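# Swap two misplaced pipettes on the carousel into their slots

## Task

Two pipettes on the carousel each hang in the slot meant for the other. Move every pipette so it hangs in the slot labelled with its own volume, which is printed on top of its plunger button. The finger hook's tip must sit behind the rail at the inner end of that slot. The carousel head can rotate. A pipette only counts as placed if it stays there without the robot holding it.

## Robot and tools

Robot: two arms, left_arm and right_arm, each with a parallel two-finger gripper. The shared scene frame has its origin on the table top midway between the arms. +x points out over the table, +z points up, and left_arm sits on the +y side. The names left and right are labels only and do not mean image sides. Arm bases in the scene frame: left_arm at (+0.020, +0.308, 0) m, quat_wxyz (+1.000, 0, 0, +0.003); right_arm at (-0.029, -0.265, 0) m, quat_wxyz (+0.997, 0, 0, +0.077). The gripper fingers point along the gripper's own +z and close along its y. The reported hand point (end_effector_position) lies between the finger pads, about 1 cm short of the fingertips. Joint ranges (rad), base to gripper: waist -2.880 to 2.880, shoulder 0.000 to 3.142, elbow 0.000 to 3.019, wrist pitch -1.693 to 1.571, wrist yaw -1.571 to 1.571, wrist roll -2.094 to 2.094.

The row format is used by both execute_actions and move. One row is 16 plain numbers covering both arms, always all 16 even when one arm is idle: x, y, z, qw, qx, qy, qz, opening for left_arm, then the same eight for right_arm. x, y, z are an absolute target position in metres for that gripper's hand point in the scene frame; qw, qx, qy, qz are an absolute target orientation, w first, in the scene frame. Together they form a pose, not an offset. Opening ranges from -1 (closed) to +1 (fully open, 0.094 m). Any target lying more than 0.6 m from an arm's last reported position along any of its gripper axes makes the call be refused, and nothing is sent. To hold an orientation steady, repeat the same commanded quaternion each time instead of copying the drifted reported one. An arm meant to stay still should be sent its full pose from the last result before it stopped, plus the desired opening, in every call.

execute_actions takes "actions": a list holding at most one item, or empty. An empty list just returns the current state. An action item is {"rows": [...], "steps": n} with 1 to 15 rows and at most 15 steps; each step lasts 1/30 s, each row is used for one step, and the final row repeats to fill the remaining steps (default 15). A wait item is {"steps": n} up to 300, counted from the previous result, so thinking time is included. Optional "pictures": true/false controls whether camera images come back.

move takes "target" (one 16-number row as above) and optional "speed" in m/s, 0.002 to 0.5, default 0.25; turning is capped at twice that value in rad/s. Each gripper follows a straight line to its pose; both arms finish together, within 0.5 to 10 s, and are cut off at 10 s. Rotation takes the shorter direction. Paths ignore obstacles and the other arm. The opening is applied at the start. Grippers lag, wander and may overshoot the speed, mostly when an arm is near full extension. Faster contact and targets set deeper past a surface press harder.

wait takes "seconds" (0 to 10) and sends nothing new. zoom_image takes "camera" (cam_high, cam_left_wrist or cam_right_wrist) and "region" [x0, y0, x1, y1] in pixels of that camera's latest image, origin top-left, at most 504 by 504; use it to read the volume labels on the buttons. read_manual only returns licence text. finished_scene takes "scene", the current scene number; it is final and reports whether the goal was met, so call it only once both pipettes hang freely in the correct slots.

Control behaviour: each step, the commanded pose is clipped to within 70 mm and 16 degrees of the measured pose, then solved by damped inverse kinematics, favouring position over orientation. Motions often stop a centimetre or more off target, usually low, and commands of a few mm may do nothing. After an action ends, an arm continues only to its last clipped pose, so check the result and send the remainder. Printed positions can be off, more at long reach.

Result lines: the state line gives each gripper's position and quaternion. grip_measured is the measured opening on the command scale (readings may be off by about 1 mm per gripper); the last Joint positions number is the opening in metres. To grasp, command about 0.03 below grip_measured; less than that grips more gently. Pad force is around 50 to 62 N, weaker on thin parts. "Hand target" shows where the controller is driving each gripper. "pose unreachable" means the clearance check altered or blocked an arm's command; HELD marks steps where a row was not sent. A move adds a "move:" line with the ending (done, off_target, moving, held, fault), limits such as paced (pose clipped) or held (steps blocked; the arm may then speed up), and each gripper's distance to its pose. Joint torques include offsets and noise. MOTOR HOT warns from 85 °C; at 100 °C an OVER-TEMPERATURE FAULT drops that arm, so avoid long holds. FAULT lines can end a wait or a move.

Cameras: cam_high 504x504 pinhole overview; cam_left_wrist and cam_right_wrist 616x616 fisheye on each wrist.

Avoid: dropping the pipettes, knocking anything off the table (this ends the scene), letting the arms collide or press each other, slamming or pushing hard into the carousel. Brief outside tugs on a held part may occur, so keep grips firm. Move smoothly and efficiently.

Each tool is called as name([rows], argument=value, ...), one row to a line, values as JSON.

## Session

execute_actions(actions=[])

Scene clock: 0.00 s of 21600.00 s.
left_arm: end_effector_position=(+0.3059, +0.6475, +0.3037) grip_measured=+1.000 end_effector_quat_wxyz=(-0.028, +0.804, -0.594, -0.007) | right_arm: end_effector_position=(+0.7444, -0.4219, +0.1142) grip_measured=+1.000 end_effector_quat_wxyz=(+0.222, -0.102, +0.830, -0.502)
Joint positions: left_arm=[ 0.859  1.466  1.557 -1.607 -0.018 -1.004  0.094] | right_arm=[-0.184  2.182  1.713 -0.209  0.884 -0.719  0.094]
Joint velocities: left_arm=[-0.015 -0.015 -0.012  0.012 -0.037 -0.037  0.   ] | right_arm=[-0.005 -0.024 -0.002  0.002  0.022  0.007  0.   ]
Joint torques (N m, as the arm reports them, + toward a larger angle): no reading
Motor temperatures (°C, as the motors report them): left_arm=[26 26 26 26 27 24] | right_arm=[25 25 25 25 25 28]
Hand target (left_arm): +0.309, +0.652, +0.309; -0.036, +0.804, -0.594, -0.007
Hand target (right_arm): +0.753, -0.422, +0.133; +0.238, -0.092, +0.825, -0.504

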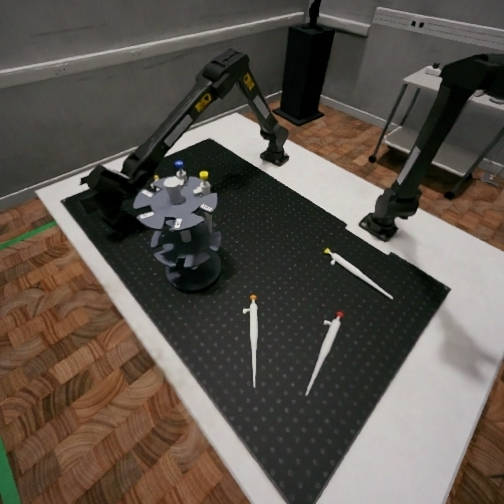

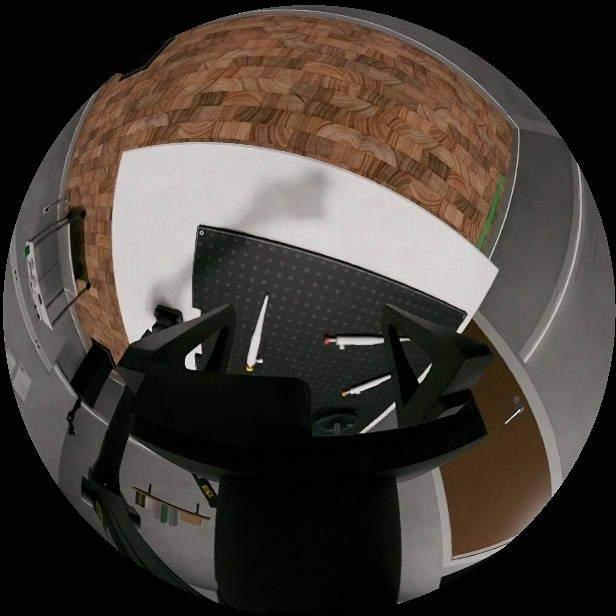

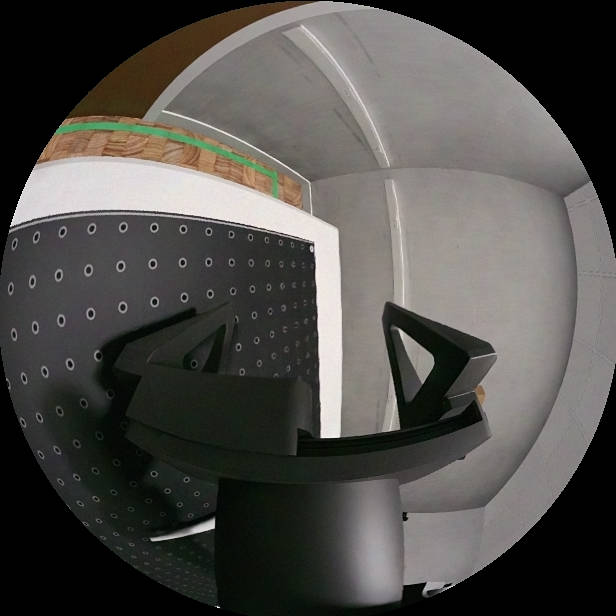

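zoom_image(camera="cam_high", region=[100, 140, 260, 300])

zoom_image(camera="cam_high", region=[220, 230, 420, 410])

Region (100, 140, 260, 300) of cam_high's 504x504 image, scaled by 3.150, with more detail than that image has.

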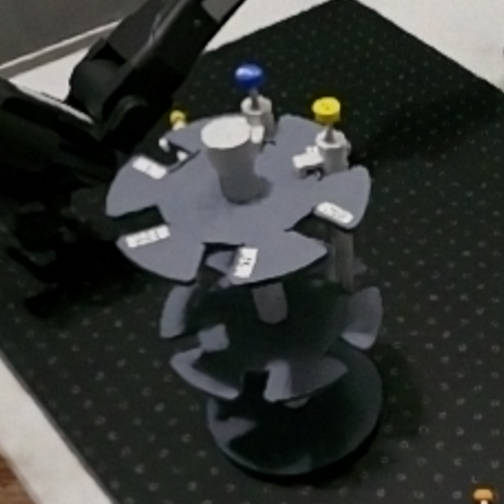

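Region (220, 230, 420, 410) of cam_high's 504x504 image, scaled by 2.520, with more detail than that image has; it fills the top 454 rows of this view, and the rest is white.

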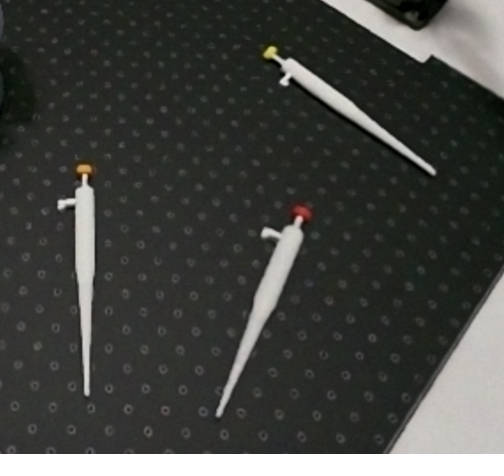

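move(target=[0.45, 0.15, 0.50, 0, 0.7071, -0.7071, 0, 1, 0.70, -0.45, 0.30, 0.222, -0.102, 0.830, -0.502, 1], speed=0.3)

Scene clock: 22.77 s of 21600.00 s.
left_arm: end_effector_position=(+0.4424, +0.1449, +0.4821) grip_measured=+1.000 end_effector_quat_wxyz=(-0.091, +0.681, -0.702, +0.188) | right_arm: end_effector_position=(+0.6944, -0.4399, +0.2568) grip_measured=+1.000 end_effector_quat_wxyz=(+0.203, -0.116, +0.836, -0.496)
Joint positions: left_arm=[-0.378  1.392  1.917 -1.674 -0.01  -1.91   0.094] | right_arm=[-0.215  1.927  1.706 -0.482  0.853 -0.752  0.094]
Joint velocities: left_arm=[ 0.015 -0.005 -0.002  0.012  0.037 -0.066  0.   ] | right_arm=[ 0.005 -0.005  0.002  0.007  0.007 -0.081  0.   ]
Joint torques (N m, as the arm reports them, + toward a larger angle): left_arm=[ -0.74 -11.06  14.93   0.41   0.    -0.04] | right_arm=[ -0.25 -23.3   12.37   1.23   0.12  -0.03]
Motor temperatures (°C, as the motors report them): left_arm=[26 27 30 26 27 24] | right_arm=[25 30 29 25 26 28]
Hand target (left_arm): +0.445, +0.148, +0.499; -0.096, +0.686, -0.692, +0.203
Hand target (right_arm): +0.695, -0.449, +0.299; +0.222, -0.102, +0.829, -0.502
Off the commanded pose (left_arm): 0.020 m, 24 deg; orientation clipped at the last step of the last action.
Off the commanded pose (right_arm): 0.045 m, 3 deg.
joint sent to its limit (left arm) — the command would take joint 4 (wrist pitch) past its lower limit, so that joint was sent only as far as its limit.
After step 90, 17.27 s passed at rest.
move: off_target (left_arm, right_arm); limits=paced

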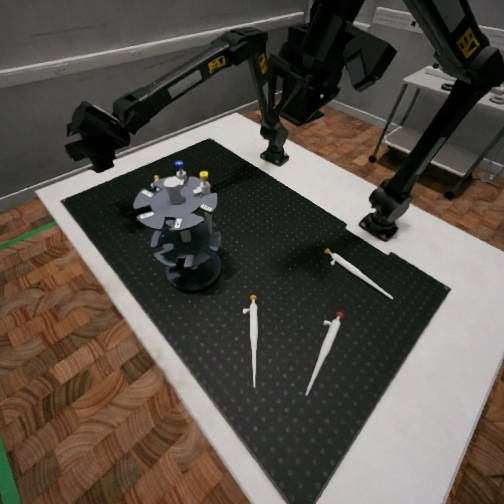

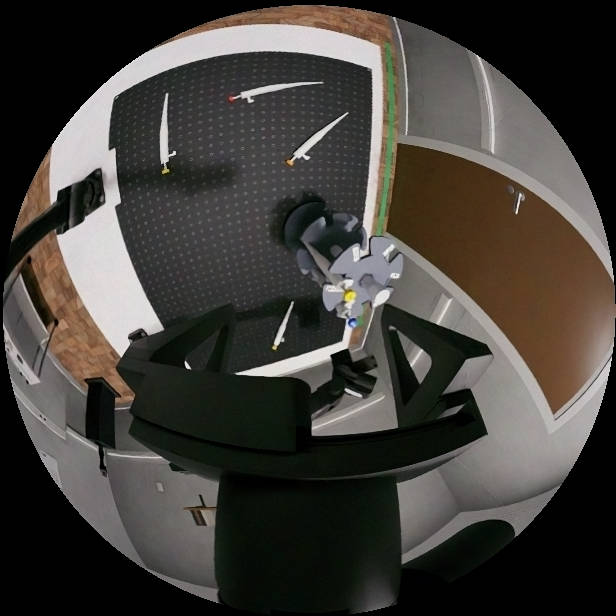

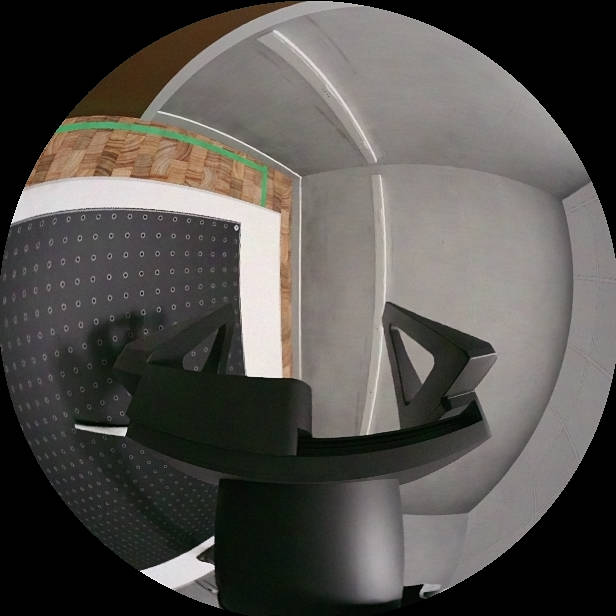

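zoom_image(camera="cam_left_wrist", region=[260, 190, 420, 360])

Region (260, 190, 420, 360) of cam_left_wrist's 616x616 image, scaled by 2.965, with more detail than that image has; it fills the left 474 columns of this view, and the rest is white.

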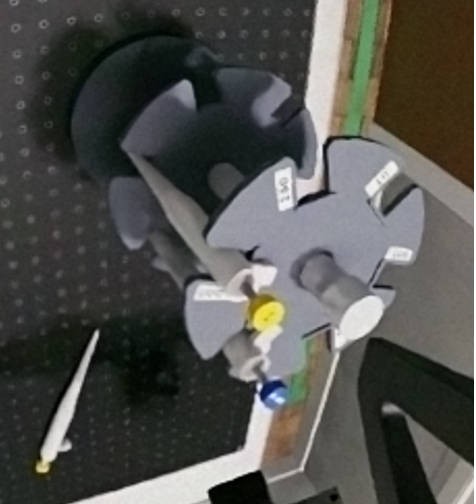

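move(target=[0.30, 0.40, 0.35, 0, 0.951, 0, 0.309, 1, 0.52, -0.30, 0.45, 0.309, 0, 0.951, 0, 1], speed=0.3)

Scene clock: 47.20 s of 21600.00 s.
left_arm: end_effector_position=(+0.3057, +0.4047, +0.3544) grip_measured=+1.000 end_effector_quat_wxyz=(+0.086, +0.911, -0.227, +0.332) | right_arm: end_effector_position=(+0.5183, -0.2924, +0.4107) grip_measured=+1.000 end_effector_quat_wxyz=(+0.283, -0.012, +0.959, +0.000)
Joint positions: left_arm=[ 0.667  0.914  1.136 -1.476  0.636 -2.084  0.094] | right_arm=[-0.215  1.459  1.731 -1.27  -0.04  -0.074  0.094]
Joint velocities: left_arm=[-0.005  0.005  0.002  0.022  0.022  0.007  0.   ] | right_arm=[-0.005 -0.005 -0.007  0.017 -0.037  0.037  0.   ]
Joint torques (N m, as the arm reports them, + toward a larger angle): left_arm=[ 0.09 -4.68  9.56  0.12  0.33 -0.01] | right_arm=[ -0.13 -14.28  13.08   0.91  -0.21   0.19]
Motor temperatures (°C, as the motors report them): left_arm=[26 27 32 26 27 24] | right_arm=[25 31 34 25 26 28]
Hand target (left_arm): +0.301, +0.403, +0.348; +0.095, +0.915, -0.217, +0.327
Hand target (right_arm): +0.515, -0.298, +0.448; +0.312, -0.001, +0.950, +0.000
Off the commanded pose (left_arm): 0.009 m, 28 deg; orientation clipped at the last step of the last action.
Off the commanded pose (right_arm): 0.040 m, 3 deg.
joint sent to its limit (left arm) — the command would take joint 6 (wrist roll) past its lower limit, so that joint was sent only as far as its limit.
After step 90, 18.30 s passed at rest.
move: off_target (left_arm, right_arm); limits=paced

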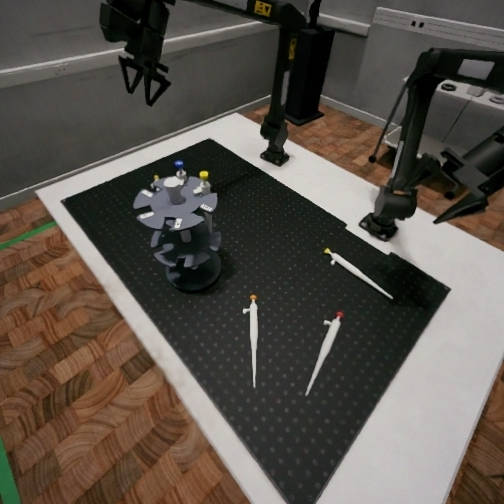

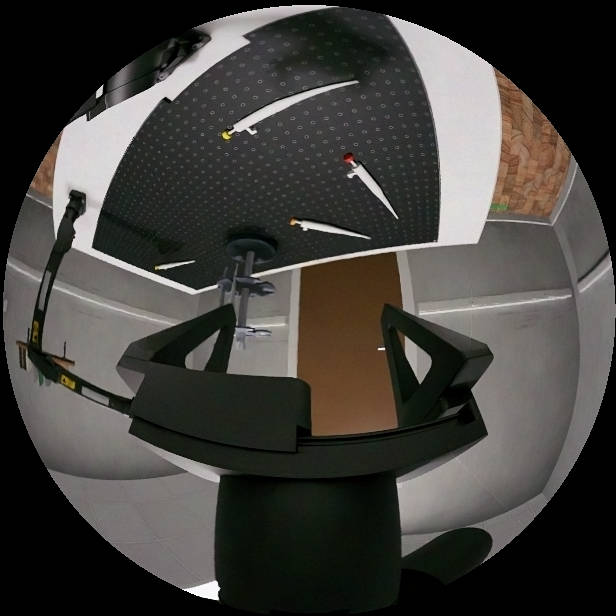

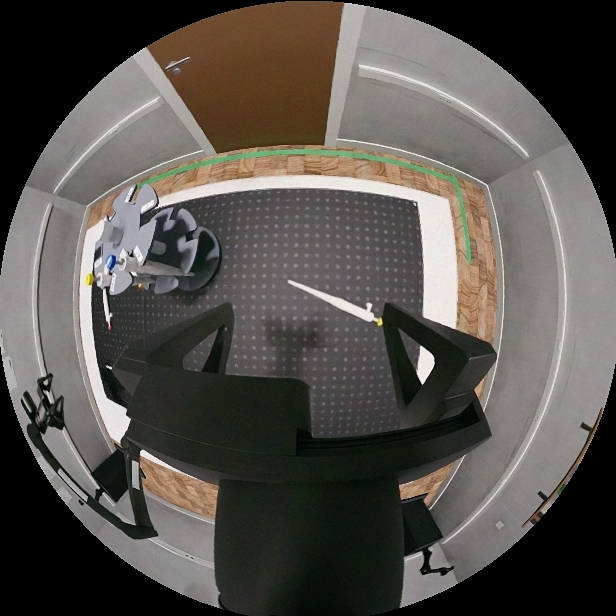

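move(target=[0.30, 0.40, 0.35, 0.218, 0.672, -0.672, -0.218, 1, 0.56, -0.02, 0.50, 0.309, 0, 0.951, 0, 1], speed=0.3)

Scene clock: 53.47 s of 21600.00 s.
left_arm: end_effector_position=(+0.2956, +0.4016, +0.3299) grip_measured=+1.000 end_effector_quat_wxyz=(-0.082, +0.703, -0.705, -0.031) | right_arm: end_effector_position=(+0.5590, -0.0289, +0.4900) grip_measured=+1.000 end_effector_quat_wxyz=(+0.299, -0.004, +0.954, -0.005)
Joint positions: left_arm=[ 0.242  1.042  1.255 -1.673 -0.137 -1.311  0.094] | right_arm=[ 0.298  1.853  2.463 -1.624  0.258  0.369  0.094]
Joint velocities: left_arm=[-0.024  0.005 -0.002 -0.012  0.037  0.007  0.   ] | right_arm=[ 0.005 -0.005  0.007 -0.022 -0.007 -0.007  0.   ]
Joint torques (N m, as the arm reports them, + toward a larger angle): left_arm=[-0.7  -5.92 15.28 -0.19 -0.38  0.11] | right_arm=[  1.28 -15.78  11.87   0.93   0.34   0.18]
Motor temperatures (°C, as the motors report them): left_arm=[26 26 33 26 27 24] | right_arm=[25 31 35 25 26 28]
Hand target (left_arm): +0.300, +0.400, +0.350; -0.099, +0.696, -0.711, -0.023
Hand target (right_arm): +0.560, -0.024, +0.500; +0.308, -0.000, +0.951, +0.001
Off the commanded pose (left_arm): 0.021 m, 41 deg; orientation clipped at the last step of the last action.
Off the commanded pose (right_arm): 0.013 m, 1 deg.
joint sent to its limit (left arm) — the command would take joint 4 (wrist pitch) past its lower limit, so that joint was sent only as far as its limit.
move: off_target (left_arm, right_arm); limits=paced

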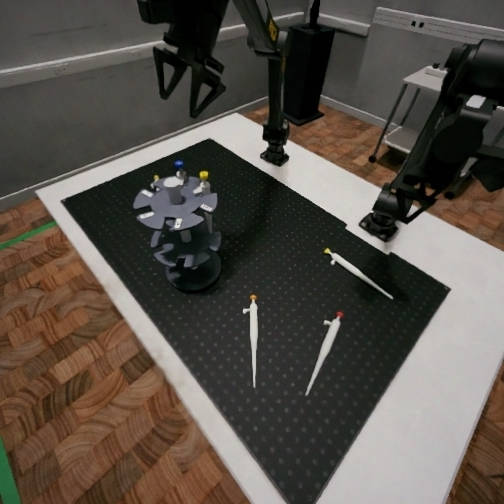

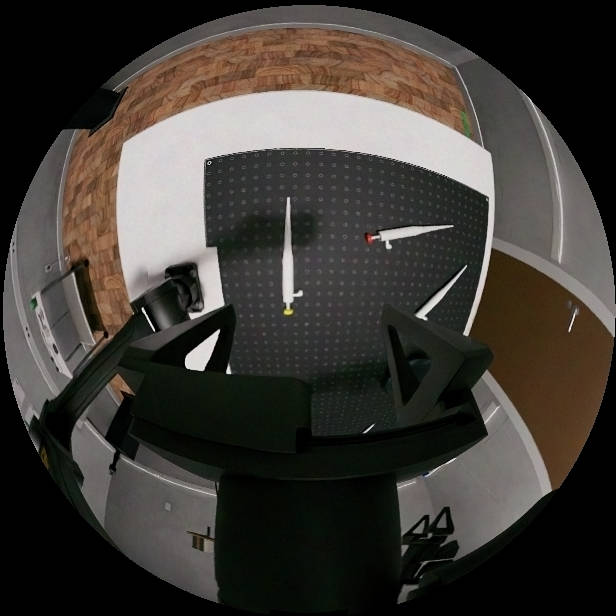

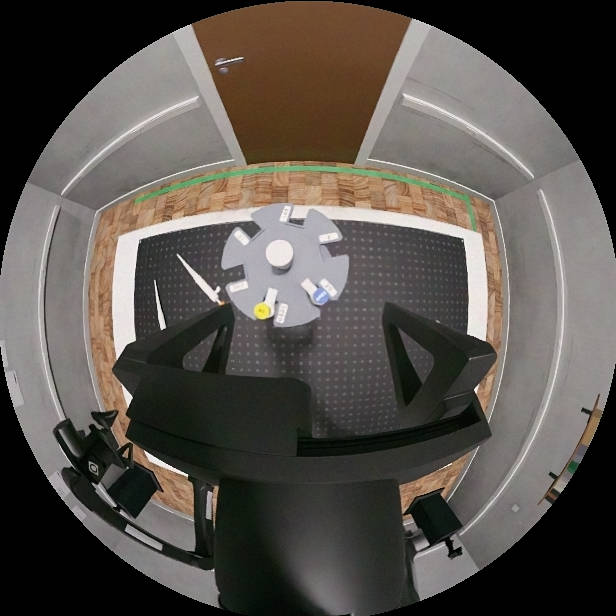

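zoom_image(camera="cam_right_wrist", region=[210, 195, 360, 335])

Region (210, 195, 360, 335) of cam_right_wrist's 616x616 image, scaled by 3.360, with more detail than that image has; it fills the top 470 rows of this view, and the rest is white.

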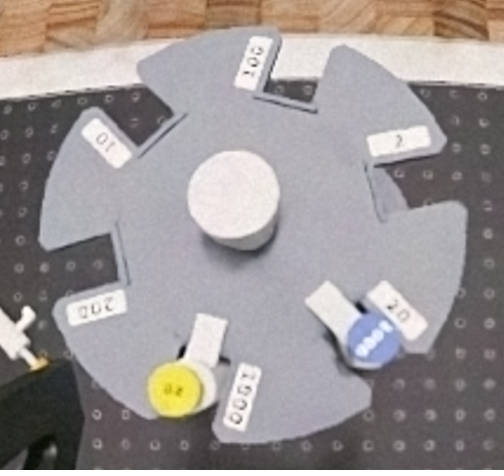

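move(target=[0.38, 0.30, 0.10, 0.574, 0, 0.819, 0, 1, 0.42, -0.03, 0.27, 0.7071, 0, 0.7071, 0, 1], speed=0.3)

Scene clock: 177.10 s of 21600.00 s.
left_arm: end_effector_position=(+0.3816, +0.2956, +0.1045) grip_measured=+1.000 end_effector_quat_wxyz=(+0.575, -0.008, +0.818, -0.004) | right_arm: end_effector_position=(+0.4281, -0.0328, +0.2690) grip_measured=+1.000 end_effector_quat_wxyz=(+0.704, +0.003, +0.710, -0.005)
Joint positions: left_arm=[-0.068  1.088  0.144  0.596 -0.06  -0.038  0.094] | right_arm=[0.535 1.339 0.648 0.68  0.7   0.003 0.094]
Joint velocities: left_arm=[-0.005 -0.005 -0.012 -0.012 -0.022  0.066  0.   ] | right_arm=[-0.005 -0.015 -0.002  0.002 -0.007 -0.081  0.   ]
Joint torques (N m, as the arm reports them, + toward a larger angle): left_arm=[ 0.17 -3.11  6.92  2.75  0.06 -0.01] | right_arm=[ 2.07 -7.79  7.01  3.65  0.13 -0.12]
Motor temperatures (°C, as the motors report them): left_arm=[26 26 37 26 27 24] | right_arm=[25 31 39 25 26 28]
Hand target (left_arm): +0.378, +0.299, +0.101; +0.575, -0.007, +0.818, +0.000
Hand target (right_arm): +0.425, -0.027, +0.268; +0.708, -0.002, +0.706, -0.004
Off the commanded pose (left_arm): 0.006 m, 1 deg.
Off the commanded pose (right_arm): 0.009 m, 1 deg.
After step 90, 117.00 s passed at rest.
move: done

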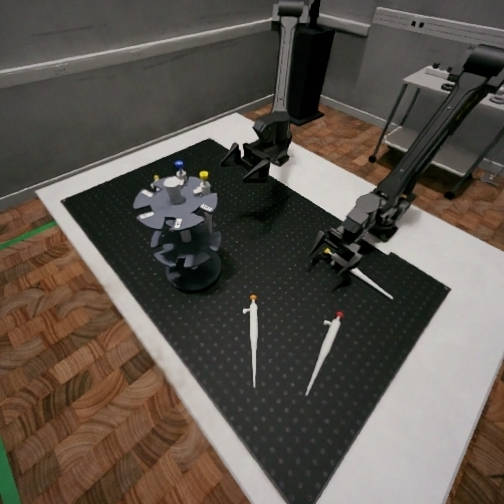

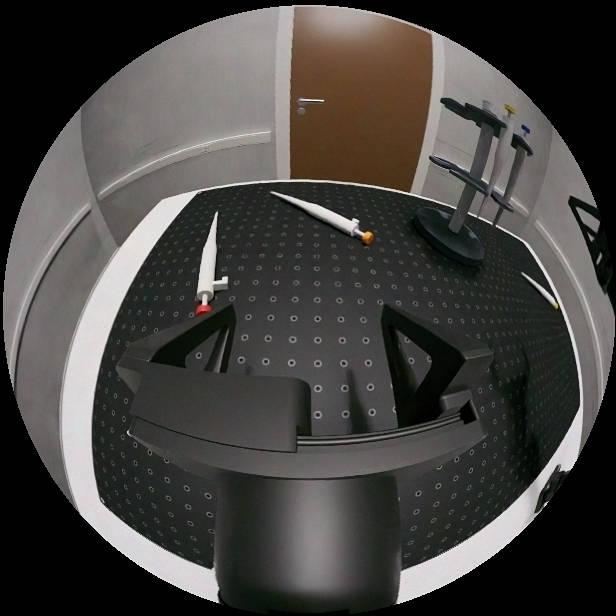

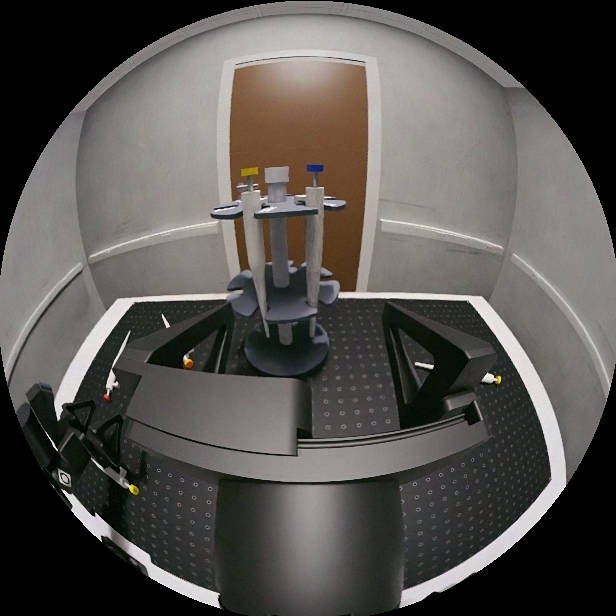

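zoom_image(camera="cam_right_wrist", region=[190, 150, 370, 380])

zoom_image(camera="cam_left_wrist", region=[170, 180, 400, 330])

Region (190, 150, 370, 380) of cam_right_wrist's 616x616 image, scaled by 2.191, with more detail than that image has; it fills the left 394 columns of this view, and the rest is white.

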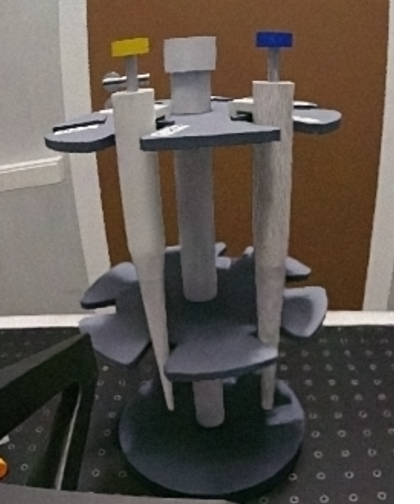

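Region (170, 180, 400, 330) of cam_left_wrist's 616x616 image, scaled by 2.191, with more detail than that image has; it fills the top 329 rows of this view, and the rest is white.

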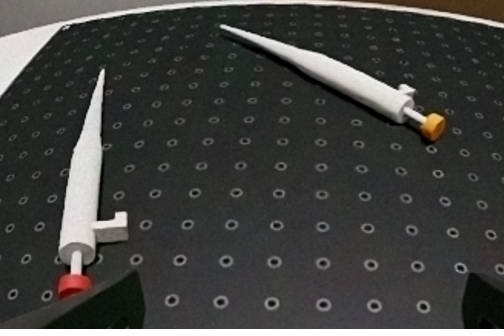

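move(target=[0.40, 0.16, 0.255, 0.7010, 0.0923, 0.7010, -0.0923, 0.3, 0.524, -0.099, 0.258, 0.6533, -0.2706, 0.6533, 0.2706, 0.3], speed=0.25)

Scene clock: 225.53 s of 21600.00 s.
left_arm: end_effector_position=(+0.3858, +0.1682, +0.2262) grip_measured=+0.302 end_effector_quat_wxyz=(+0.680, +0.092, +0.722, -0.089) | right_arm: end_effector_position=(+0.5047, -0.0978, +0.2363) grip_measured=+0.301 end_effector_quat_wxyz=(+0.633, -0.265, +0.673, +0.278)
Joint positions: left_arm=[-0.454  0.909  0.262  0.587 -0.191 -0.015  0.061] | right_arm=[-0.043  1.507  0.744  0.705 -0.677  0.002  0.061]
Joint velocities: left_arm=[ 0.005 -0.015 -0.007  0.007 -0.022 -0.022  0.001] | right_arm=[-0.024 -0.005  0.022  0.002 -0.066 -0.037  0.001]
Joint torques (N m, as the arm reports them, + toward a larger angle): left_arm=[-1.37 -2.24 15.1   2.66 -0.17  0.11] | right_arm=[-0.29 -8.92 10.8   3.81 -0.24  0.03]
Motor temperatures (°C, as the motors report them): left_arm=[26 26 33 26 27 24] | right_arm=[25 29 35 25 26 28]
Hand target (left_arm): +0.397, +0.161, +0.255; +0.701, +0.090, +0.701, -0.094
Hand target (right_arm): +0.521, -0.100, +0.259; +0.655, -0.271, +0.652, +0.270
Off the commanded pose (left_arm): 0.033 m, 3 deg.
Off the commanded pose (right_arm): 0.029 m, 3 deg.
After step 90, 43.40 s passed at rest.
move: off_target (left_arm, right_arm)

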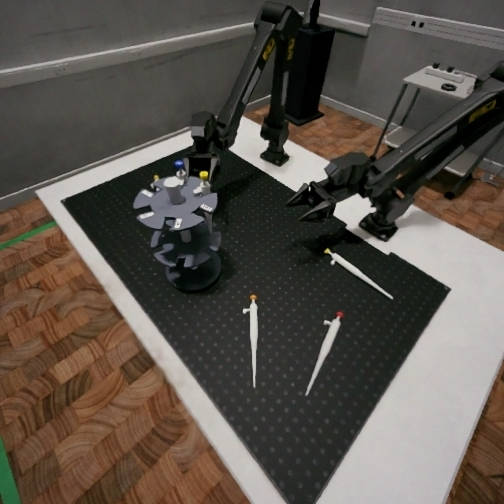

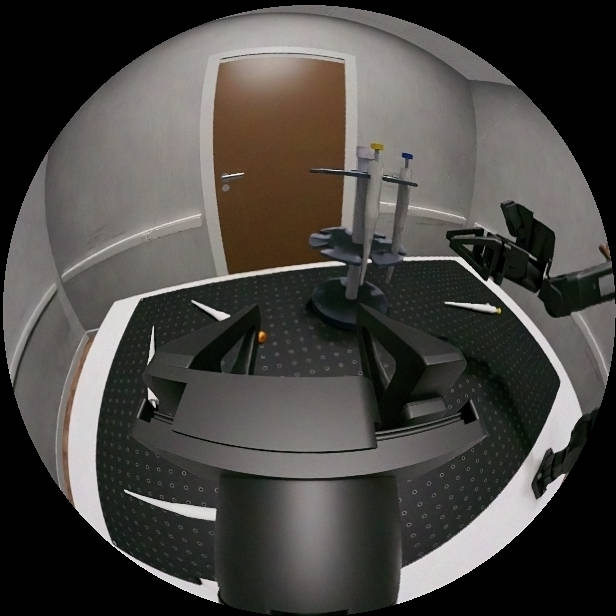

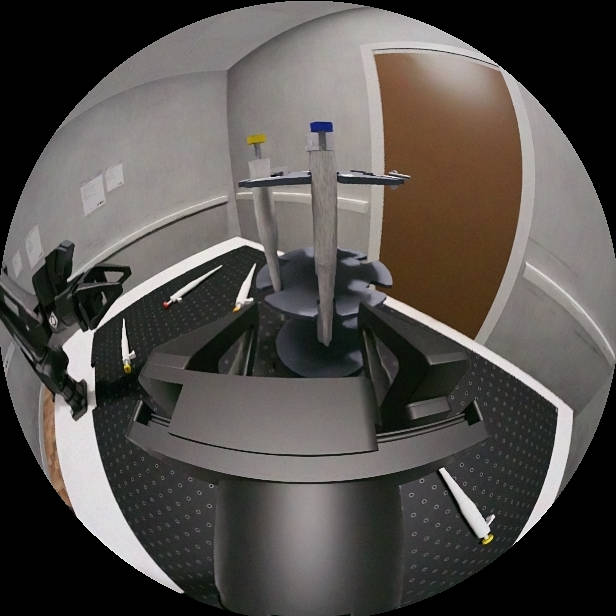

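move(target=[0.40, 0.16, 0.255, 0.7010, 0.0923, 0.7010, -0.0923, 0.3, 0.551, -0.088, 0.277, 0.6533, -0.2706, 0.6533, 0.2706, 0.3], speed=0.1)

Scene clock: 231.57 s of 21600.00 s.
left_arm: end_effector_position=(+0.3861, +0.1681, +0.2252) grip_measured=+0.302 end_effector_quat_wxyz=(+0.680, +0.094, +0.722, -0.087) | right_arm: end_effector_position=(+0.5359, -0.0955, +0.2662) grip_measured=+0.301 end_effector_quat_wxyz=(+0.649, -0.267, +0.659, +0.271)
Joint positions: left_arm=[-0.454  0.911  0.262  0.587 -0.191 -0.009  0.061] | right_arm=[-0.043  1.534  0.848  0.671 -0.668  0.002  0.061]
Joint velocities: left_arm=[-0.005 -0.015 -0.012 -0.017 -0.051 -0.022  0.   ] | right_arm=[-0.005  0.005  0.002  0.002  0.037  0.037  0.001]
Joint torques (N m, as the arm reports them, + toward a larger angle): left_arm=[-1.25 -2.25 15.04  2.38  0.02  0.11] | right_arm=[  1.88 -10.87  11.07   1.41   0.09   0.03]
Motor temperatures (°C, as the motors report them): left_arm=[26 26 35 26 27 24] | right_arm=[25 29 36 25 26 28]
Hand target (left_arm): +0.398, +0.161, +0.255; +0.701, +0.092, +0.701, -0.092
Hand target (right_arm): +0.549, -0.089, +0.278; +0.653, -0.271, +0.653, +0.270
Off the commanded pose (left_arm): 0.034 m, 4 deg.
Off the commanded pose (right_arm): 0.020 m, 1 deg.
After step 90, 1.93 s passed at rest.
move: off_target (left_arm, right_arm)

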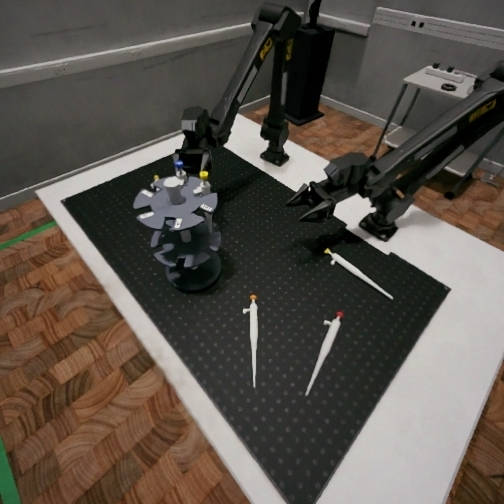

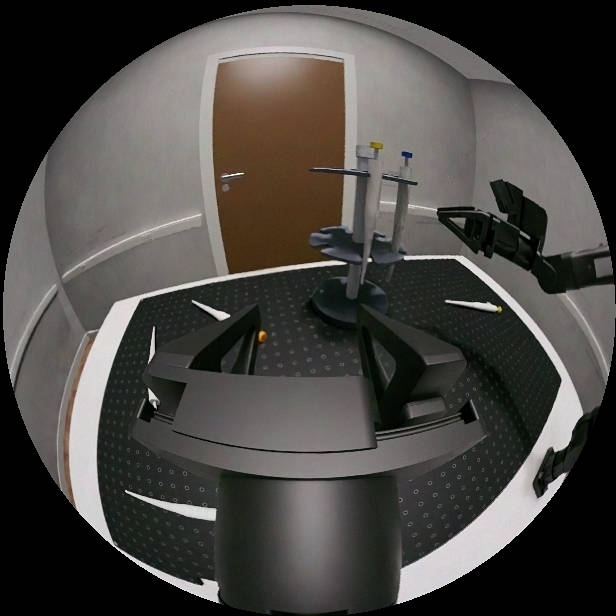

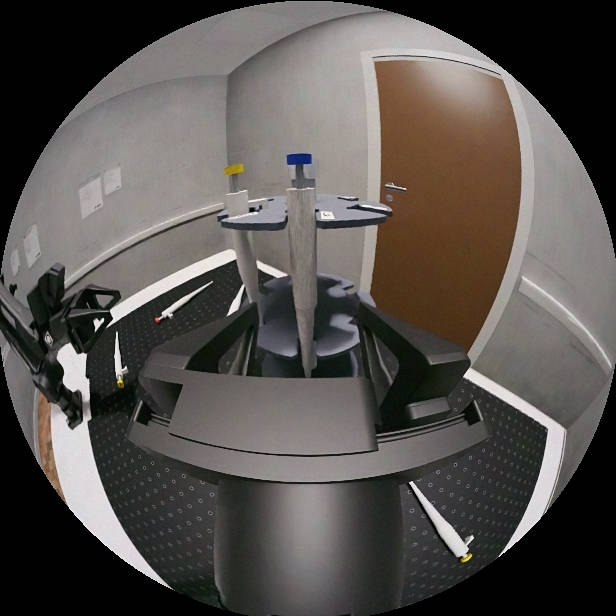

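move(target=[0.40, 0.16, 0.255, 0.7010, 0.0923, 0.7010, -0.0923, 0.3, 0.577, -0.052, 0.258, 0.6533, -0.2706, 0.6533, 0.2706, 0.3], speed=0.06)

Scene clock: 235.93 s of 21600.00 s.
left_arm: end_effector_position=(+0.3861, +0.1681, +0.2252) grip_measured=+0.302 end_effector_quat_wxyz=(+0.680, +0.094, +0.722, -0.087) | right_arm: end_effector_position=(+0.5616, -0.0624, +0.2381) grip_measured=+0.301 end_effector_quat_wxyz=(+0.635, -0.263, +0.673, +0.273)
Joint positions: left_arm=[-0.454  0.911  0.262  0.587 -0.191 -0.009  0.061] | right_arm=[ 0.021  1.641  0.915  0.671 -0.603  0.002  0.061]
Joint velocities: left_arm=[-0.024 -0.024 -0.002 -0.022  0.007 -0.007 -0.   ] | right_arm=[-0.005 -0.015 -0.027  0.007 -0.037 -0.007 -0.   ]
Joint torques (N m, as the arm reports them, + toward a larger angle): left_arm=[-1.01 -2.09 15.15  2.42  0.    0.11] | right_arm=[  1.8  -11.94  11.12   3.34   0.12   0.01]
Motor temperatures (°C, as the motors report them): left_arm=[26 26 36 26 27 24] | right_arm=[25 29 37 25 26 28]
Hand target (left_arm): +0.398, +0.161, +0.255; +0.701, +0.092, +0.701, -0.092
Hand target (right_arm): +0.576, -0.053, +0.259; +0.653, -0.270, +0.653, +0.271
Off the commanded pose (left_arm): 0.034 m, 4 deg.
Off the commanded pose (right_arm): 0.027 m, 3 deg.
After step 90, 0.03 s passed at rest.
move: off_target (left_arm, right_arm)

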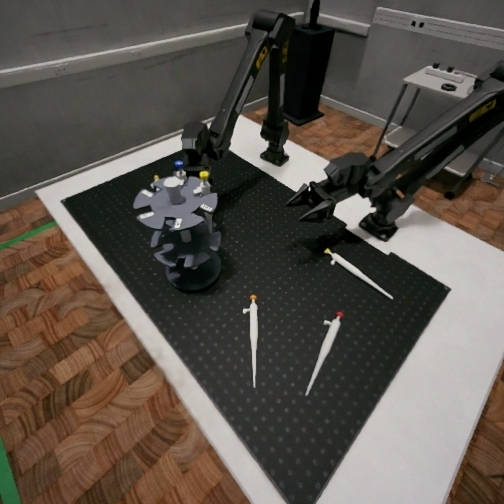

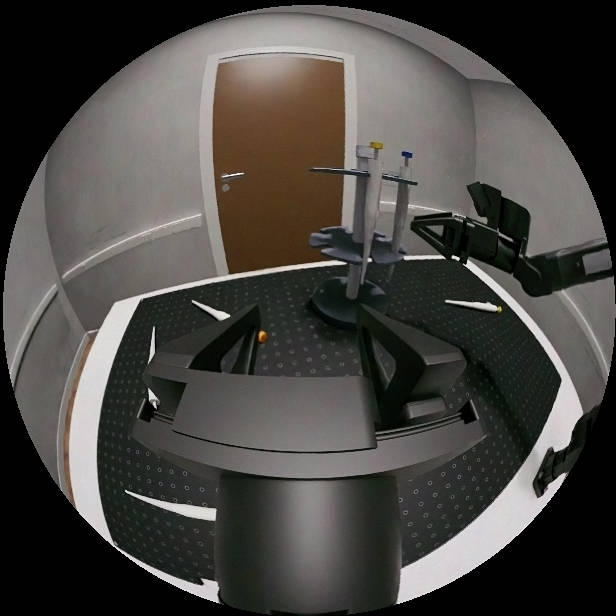

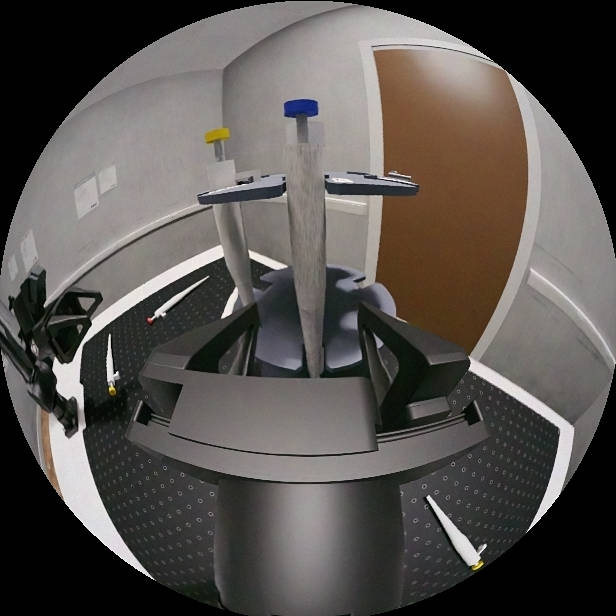

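move(target=[0.40, 0.16, 0.255, 0.7010, 0.0923, 0.7010, -0.0923, 0.3, 0.596, -0.033, 0.272, 0.6533, -0.2706, 0.6533, 0.2706, 0.3], speed=0.04)

Scene clock: 240.20 s of 21600.00 s.
left_arm: end_effector_position=(+0.3861, +0.1681, +0.2252) grip_measured=+0.302 end_effector_quat_wxyz=(+0.680, +0.094, +0.722, -0.087) | right_arm: end_effector_position=(+0.5810, -0.0449, +0.2602) grip_measured=+0.301 end_effector_quat_wxyz=(+0.648, -0.266, +0.661, +0.269)
Joint positions: left_arm=[-0.454  0.911  0.262  0.587 -0.191 -0.009  0.061] | right_arm=[ 0.049  1.663  0.993  0.652 -0.573  0.002  0.061]
Joint velocities: left_arm=[-0.015  0.005 -0.002 -0.002 -0.007 -0.051 -0.   ] | right_arm=[ 0.005 -0.005 -0.007 -0.007 -0.007 -0.022  0.   ]
Joint torques (N m, as the arm reports them, + toward a larger angle): left_arm=[-1.18 -1.67 15.16  2.44  0.04  0.1 ] | right_arm=[  2.02 -12.74  11.55   1.54   0.1    0.01]
Motor temperatures (°C, as the motors report them): left_arm=[26 26 37 26 27 24] | right_arm=[25 30 37 25 26 28]
Hand target (left_arm): +0.398, +0.161, +0.255; +0.701, +0.092, +0.701, -0.092
Hand target (right_arm): +0.594, -0.034, +0.272; +0.653, -0.270, +0.653, +0.271
Off the commanded pose (left_arm): 0.034 m, 4 deg.
Off the commanded pose (right_arm): 0.023 m, 1 deg.
move: off_target (left_arm, right_arm)

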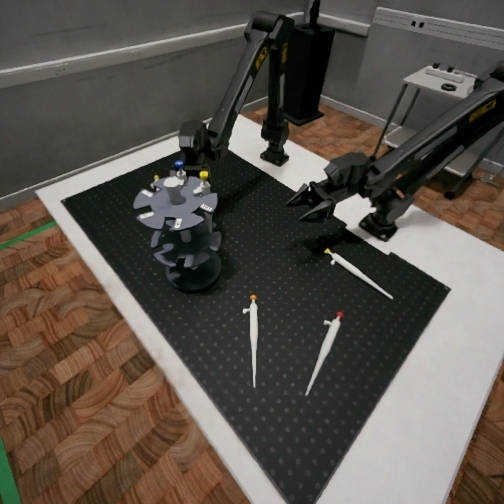

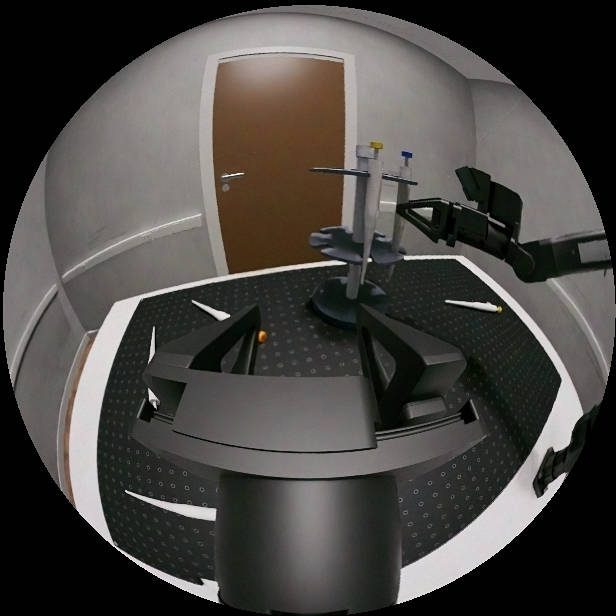

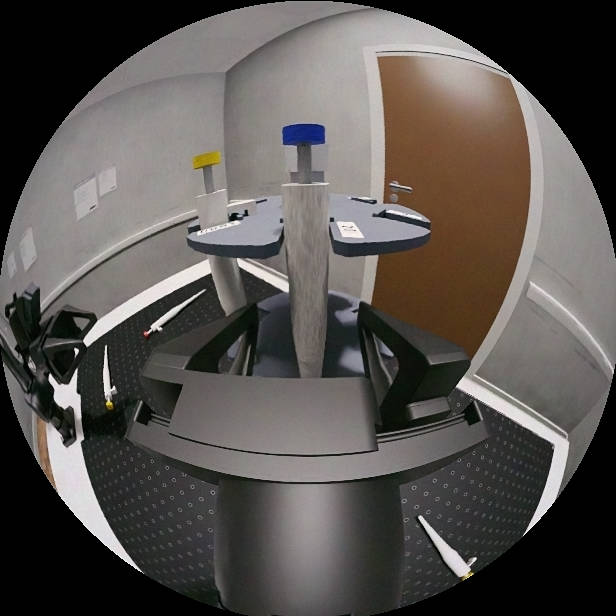

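zoom_image(camera="cam_left_wrist", region=[300, 130, 500, 290])

Region (300, 130, 500, 290) of cam_left_wrist's 616x616 image, scaled by 2.520, with more detail than that image has; it fills the top 403 rows of this view, and the rest is white.

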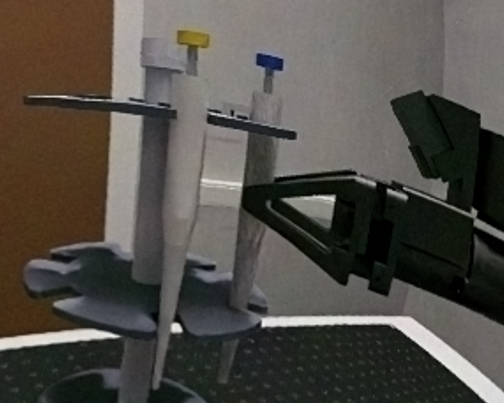

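move(target=[0.40, 0.16, 0.255, 0.7010, 0.0923, 0.7010, -0.0923, 0.3, 0.596, -0.033, 0.272, 0.6533, -0.2706, 0.6533, 0.2706, -0.6], speed=0.04)

Scene clock: 246.40 s of 21600.00 s.
left_arm: end_effector_position=(+0.3861, +0.1681, +0.2252) grip_measured=+0.302 end_effector_quat_wxyz=(+0.680, +0.094, +0.722, -0.087) | right_arm: end_effector_position=(+0.5810, -0.0449, +0.2602) grip_measured=-0.580 end_effector_quat_wxyz=(+0.648, -0.266, +0.661, +0.269)
Joint positions: left_arm=[-0.454  0.911  0.262  0.587 -0.191 -0.009  0.061] | right_arm=[ 0.049  1.663  0.993  0.652 -0.573  0.002  0.02 ]
Joint velocities: left_arm=[-0.005 -0.005 -0.012  0.022  0.022  0.022  0.   ] | right_arm=[ 0.005 -0.015 -0.002 -0.002  0.022 -0.022 -0.001]
Joint torques (N m, as the arm reports them, + toward a larger angle): left_arm=[-0.94 -1.73 15.23  2.49  0.    0.14] | right_arm=[  1.87 -12.79  11.66   1.6    0.13  -0.01]
Motor temperatures (°C, as the motors report them): left_arm=[26 26 37 26 27 24] | right_arm=[25 30 38 25 26 28]
Hand target (left_arm): +0.398, +0.161, +0.255; +0.701, +0.092, +0.701, -0.092
Hand target (right_arm): +0.594, -0.034, +0.272; +0.654, -0.270, +0.653, +0.271
Off the commanded pose (left_arm): 0.034 m, 4 deg.
Off the commanded pose (right_arm): 0.023 m, 1 deg.
After step 90, 2.13 s passed at rest.
move: off_target (left_arm, right_arm)

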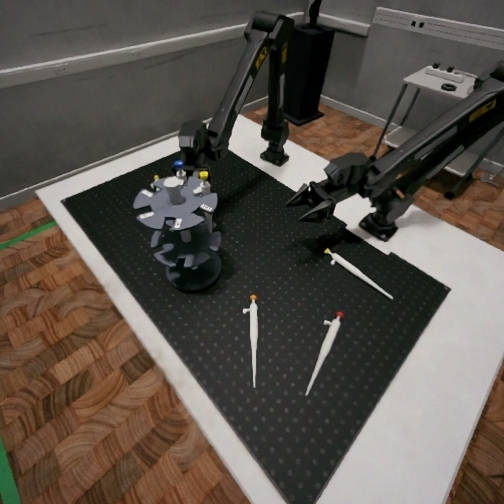

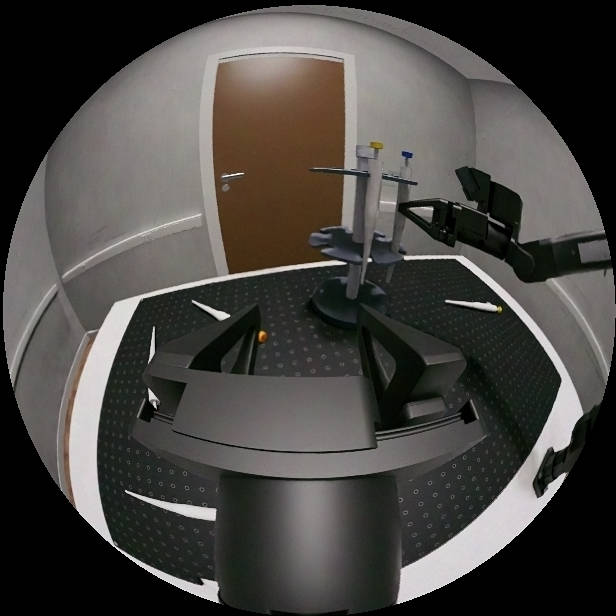

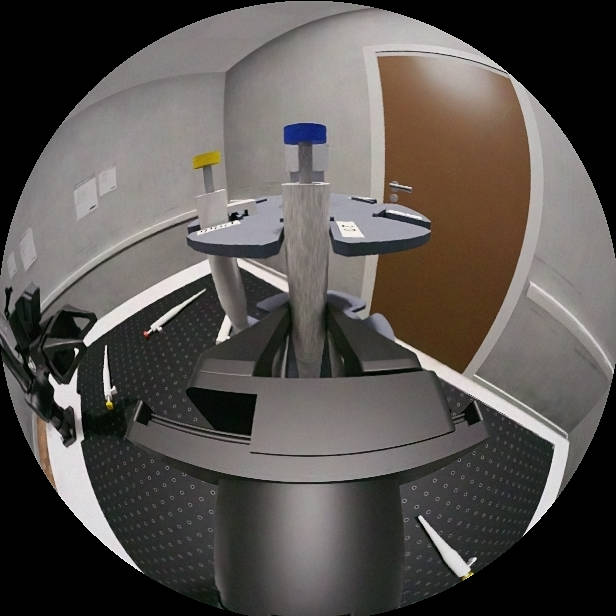

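move(target=[0.40, 0.16, 0.255, 0.7010, 0.0923, 0.7010, -0.0923, 0.3, 0.596, -0.033, 0.284, 0.6533, -0.2706, 0.6533, 0.2706, -0.61], speed=0.02)

Scene clock: 250.80 s of 21600.00 s.
left_arm: end_effector_position=(+0.3861, +0.1681, +0.2252) grip_measured=+0.302 end_effector_quat_wxyz=(+0.680, +0.094, +0.722, -0.087) | right_arm: end_effector_position=(+0.5835, -0.0444, +0.2605) grip_measured=-0.580 end_effector_quat_wxyz=(+0.643, -0.265, +0.666, +0.270)
Joint positions: left_arm=[-0.454  0.911  0.262  0.587 -0.191 -0.009  0.061] | right_arm=[ 0.049  1.663  1.004  0.627 -0.573  0.002  0.02 ]
Joint velocities: left_arm=[ 0.005  0.015  0.002  0.027 -0.022 -0.007 -0.001] | right_arm=[-0.015 -0.005  0.012  0.007  0.066 -0.051 -0.   ]
Joint torques (N m, as the arm reports them, + toward a larger angle): left_arm=[-0.9  -2.34 15.29  2.49  0.03  0.13] | right_arm=[  1.88 -14.53  11.86   1.37   0.16   0.03]
Motor temperatures (°C, as the motors report them): left_arm=[26 26 37 26 27 24] | right_arm=[25 30 38 25 26 28]
Hand target (left_arm): +0.398, +0.161, +0.255; +0.701, +0.092, +0.701, -0.092
Hand target (right_arm): +0.594, -0.034, +0.284; +0.654, -0.270, +0.653, +0.271
Off the commanded pose (left_arm): 0.034 m, 4 deg.
Off the commanded pose (right_arm): 0.029 m, 2 deg.
move: off_target (left_arm, right_arm)

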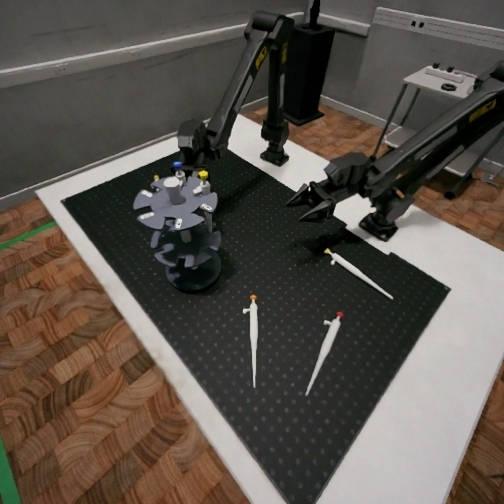

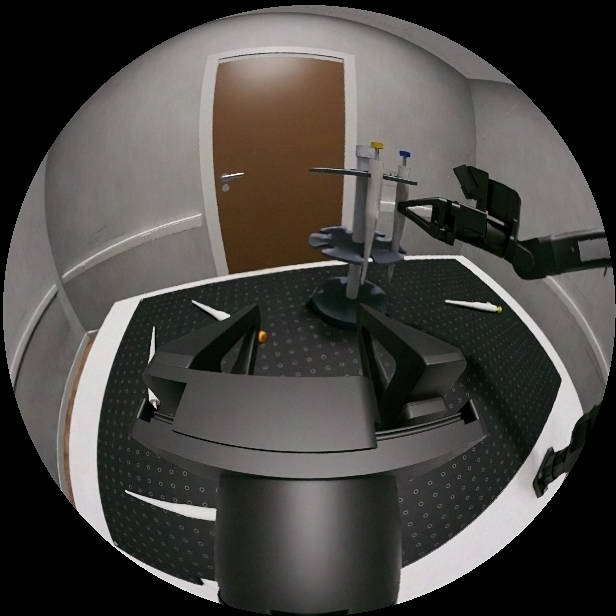

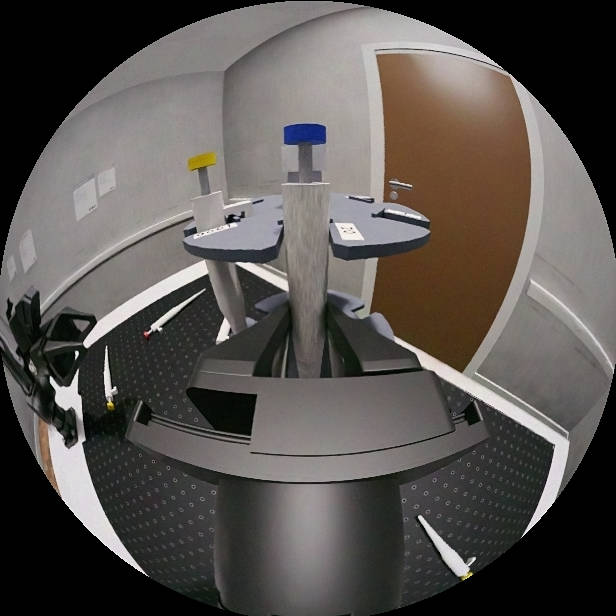

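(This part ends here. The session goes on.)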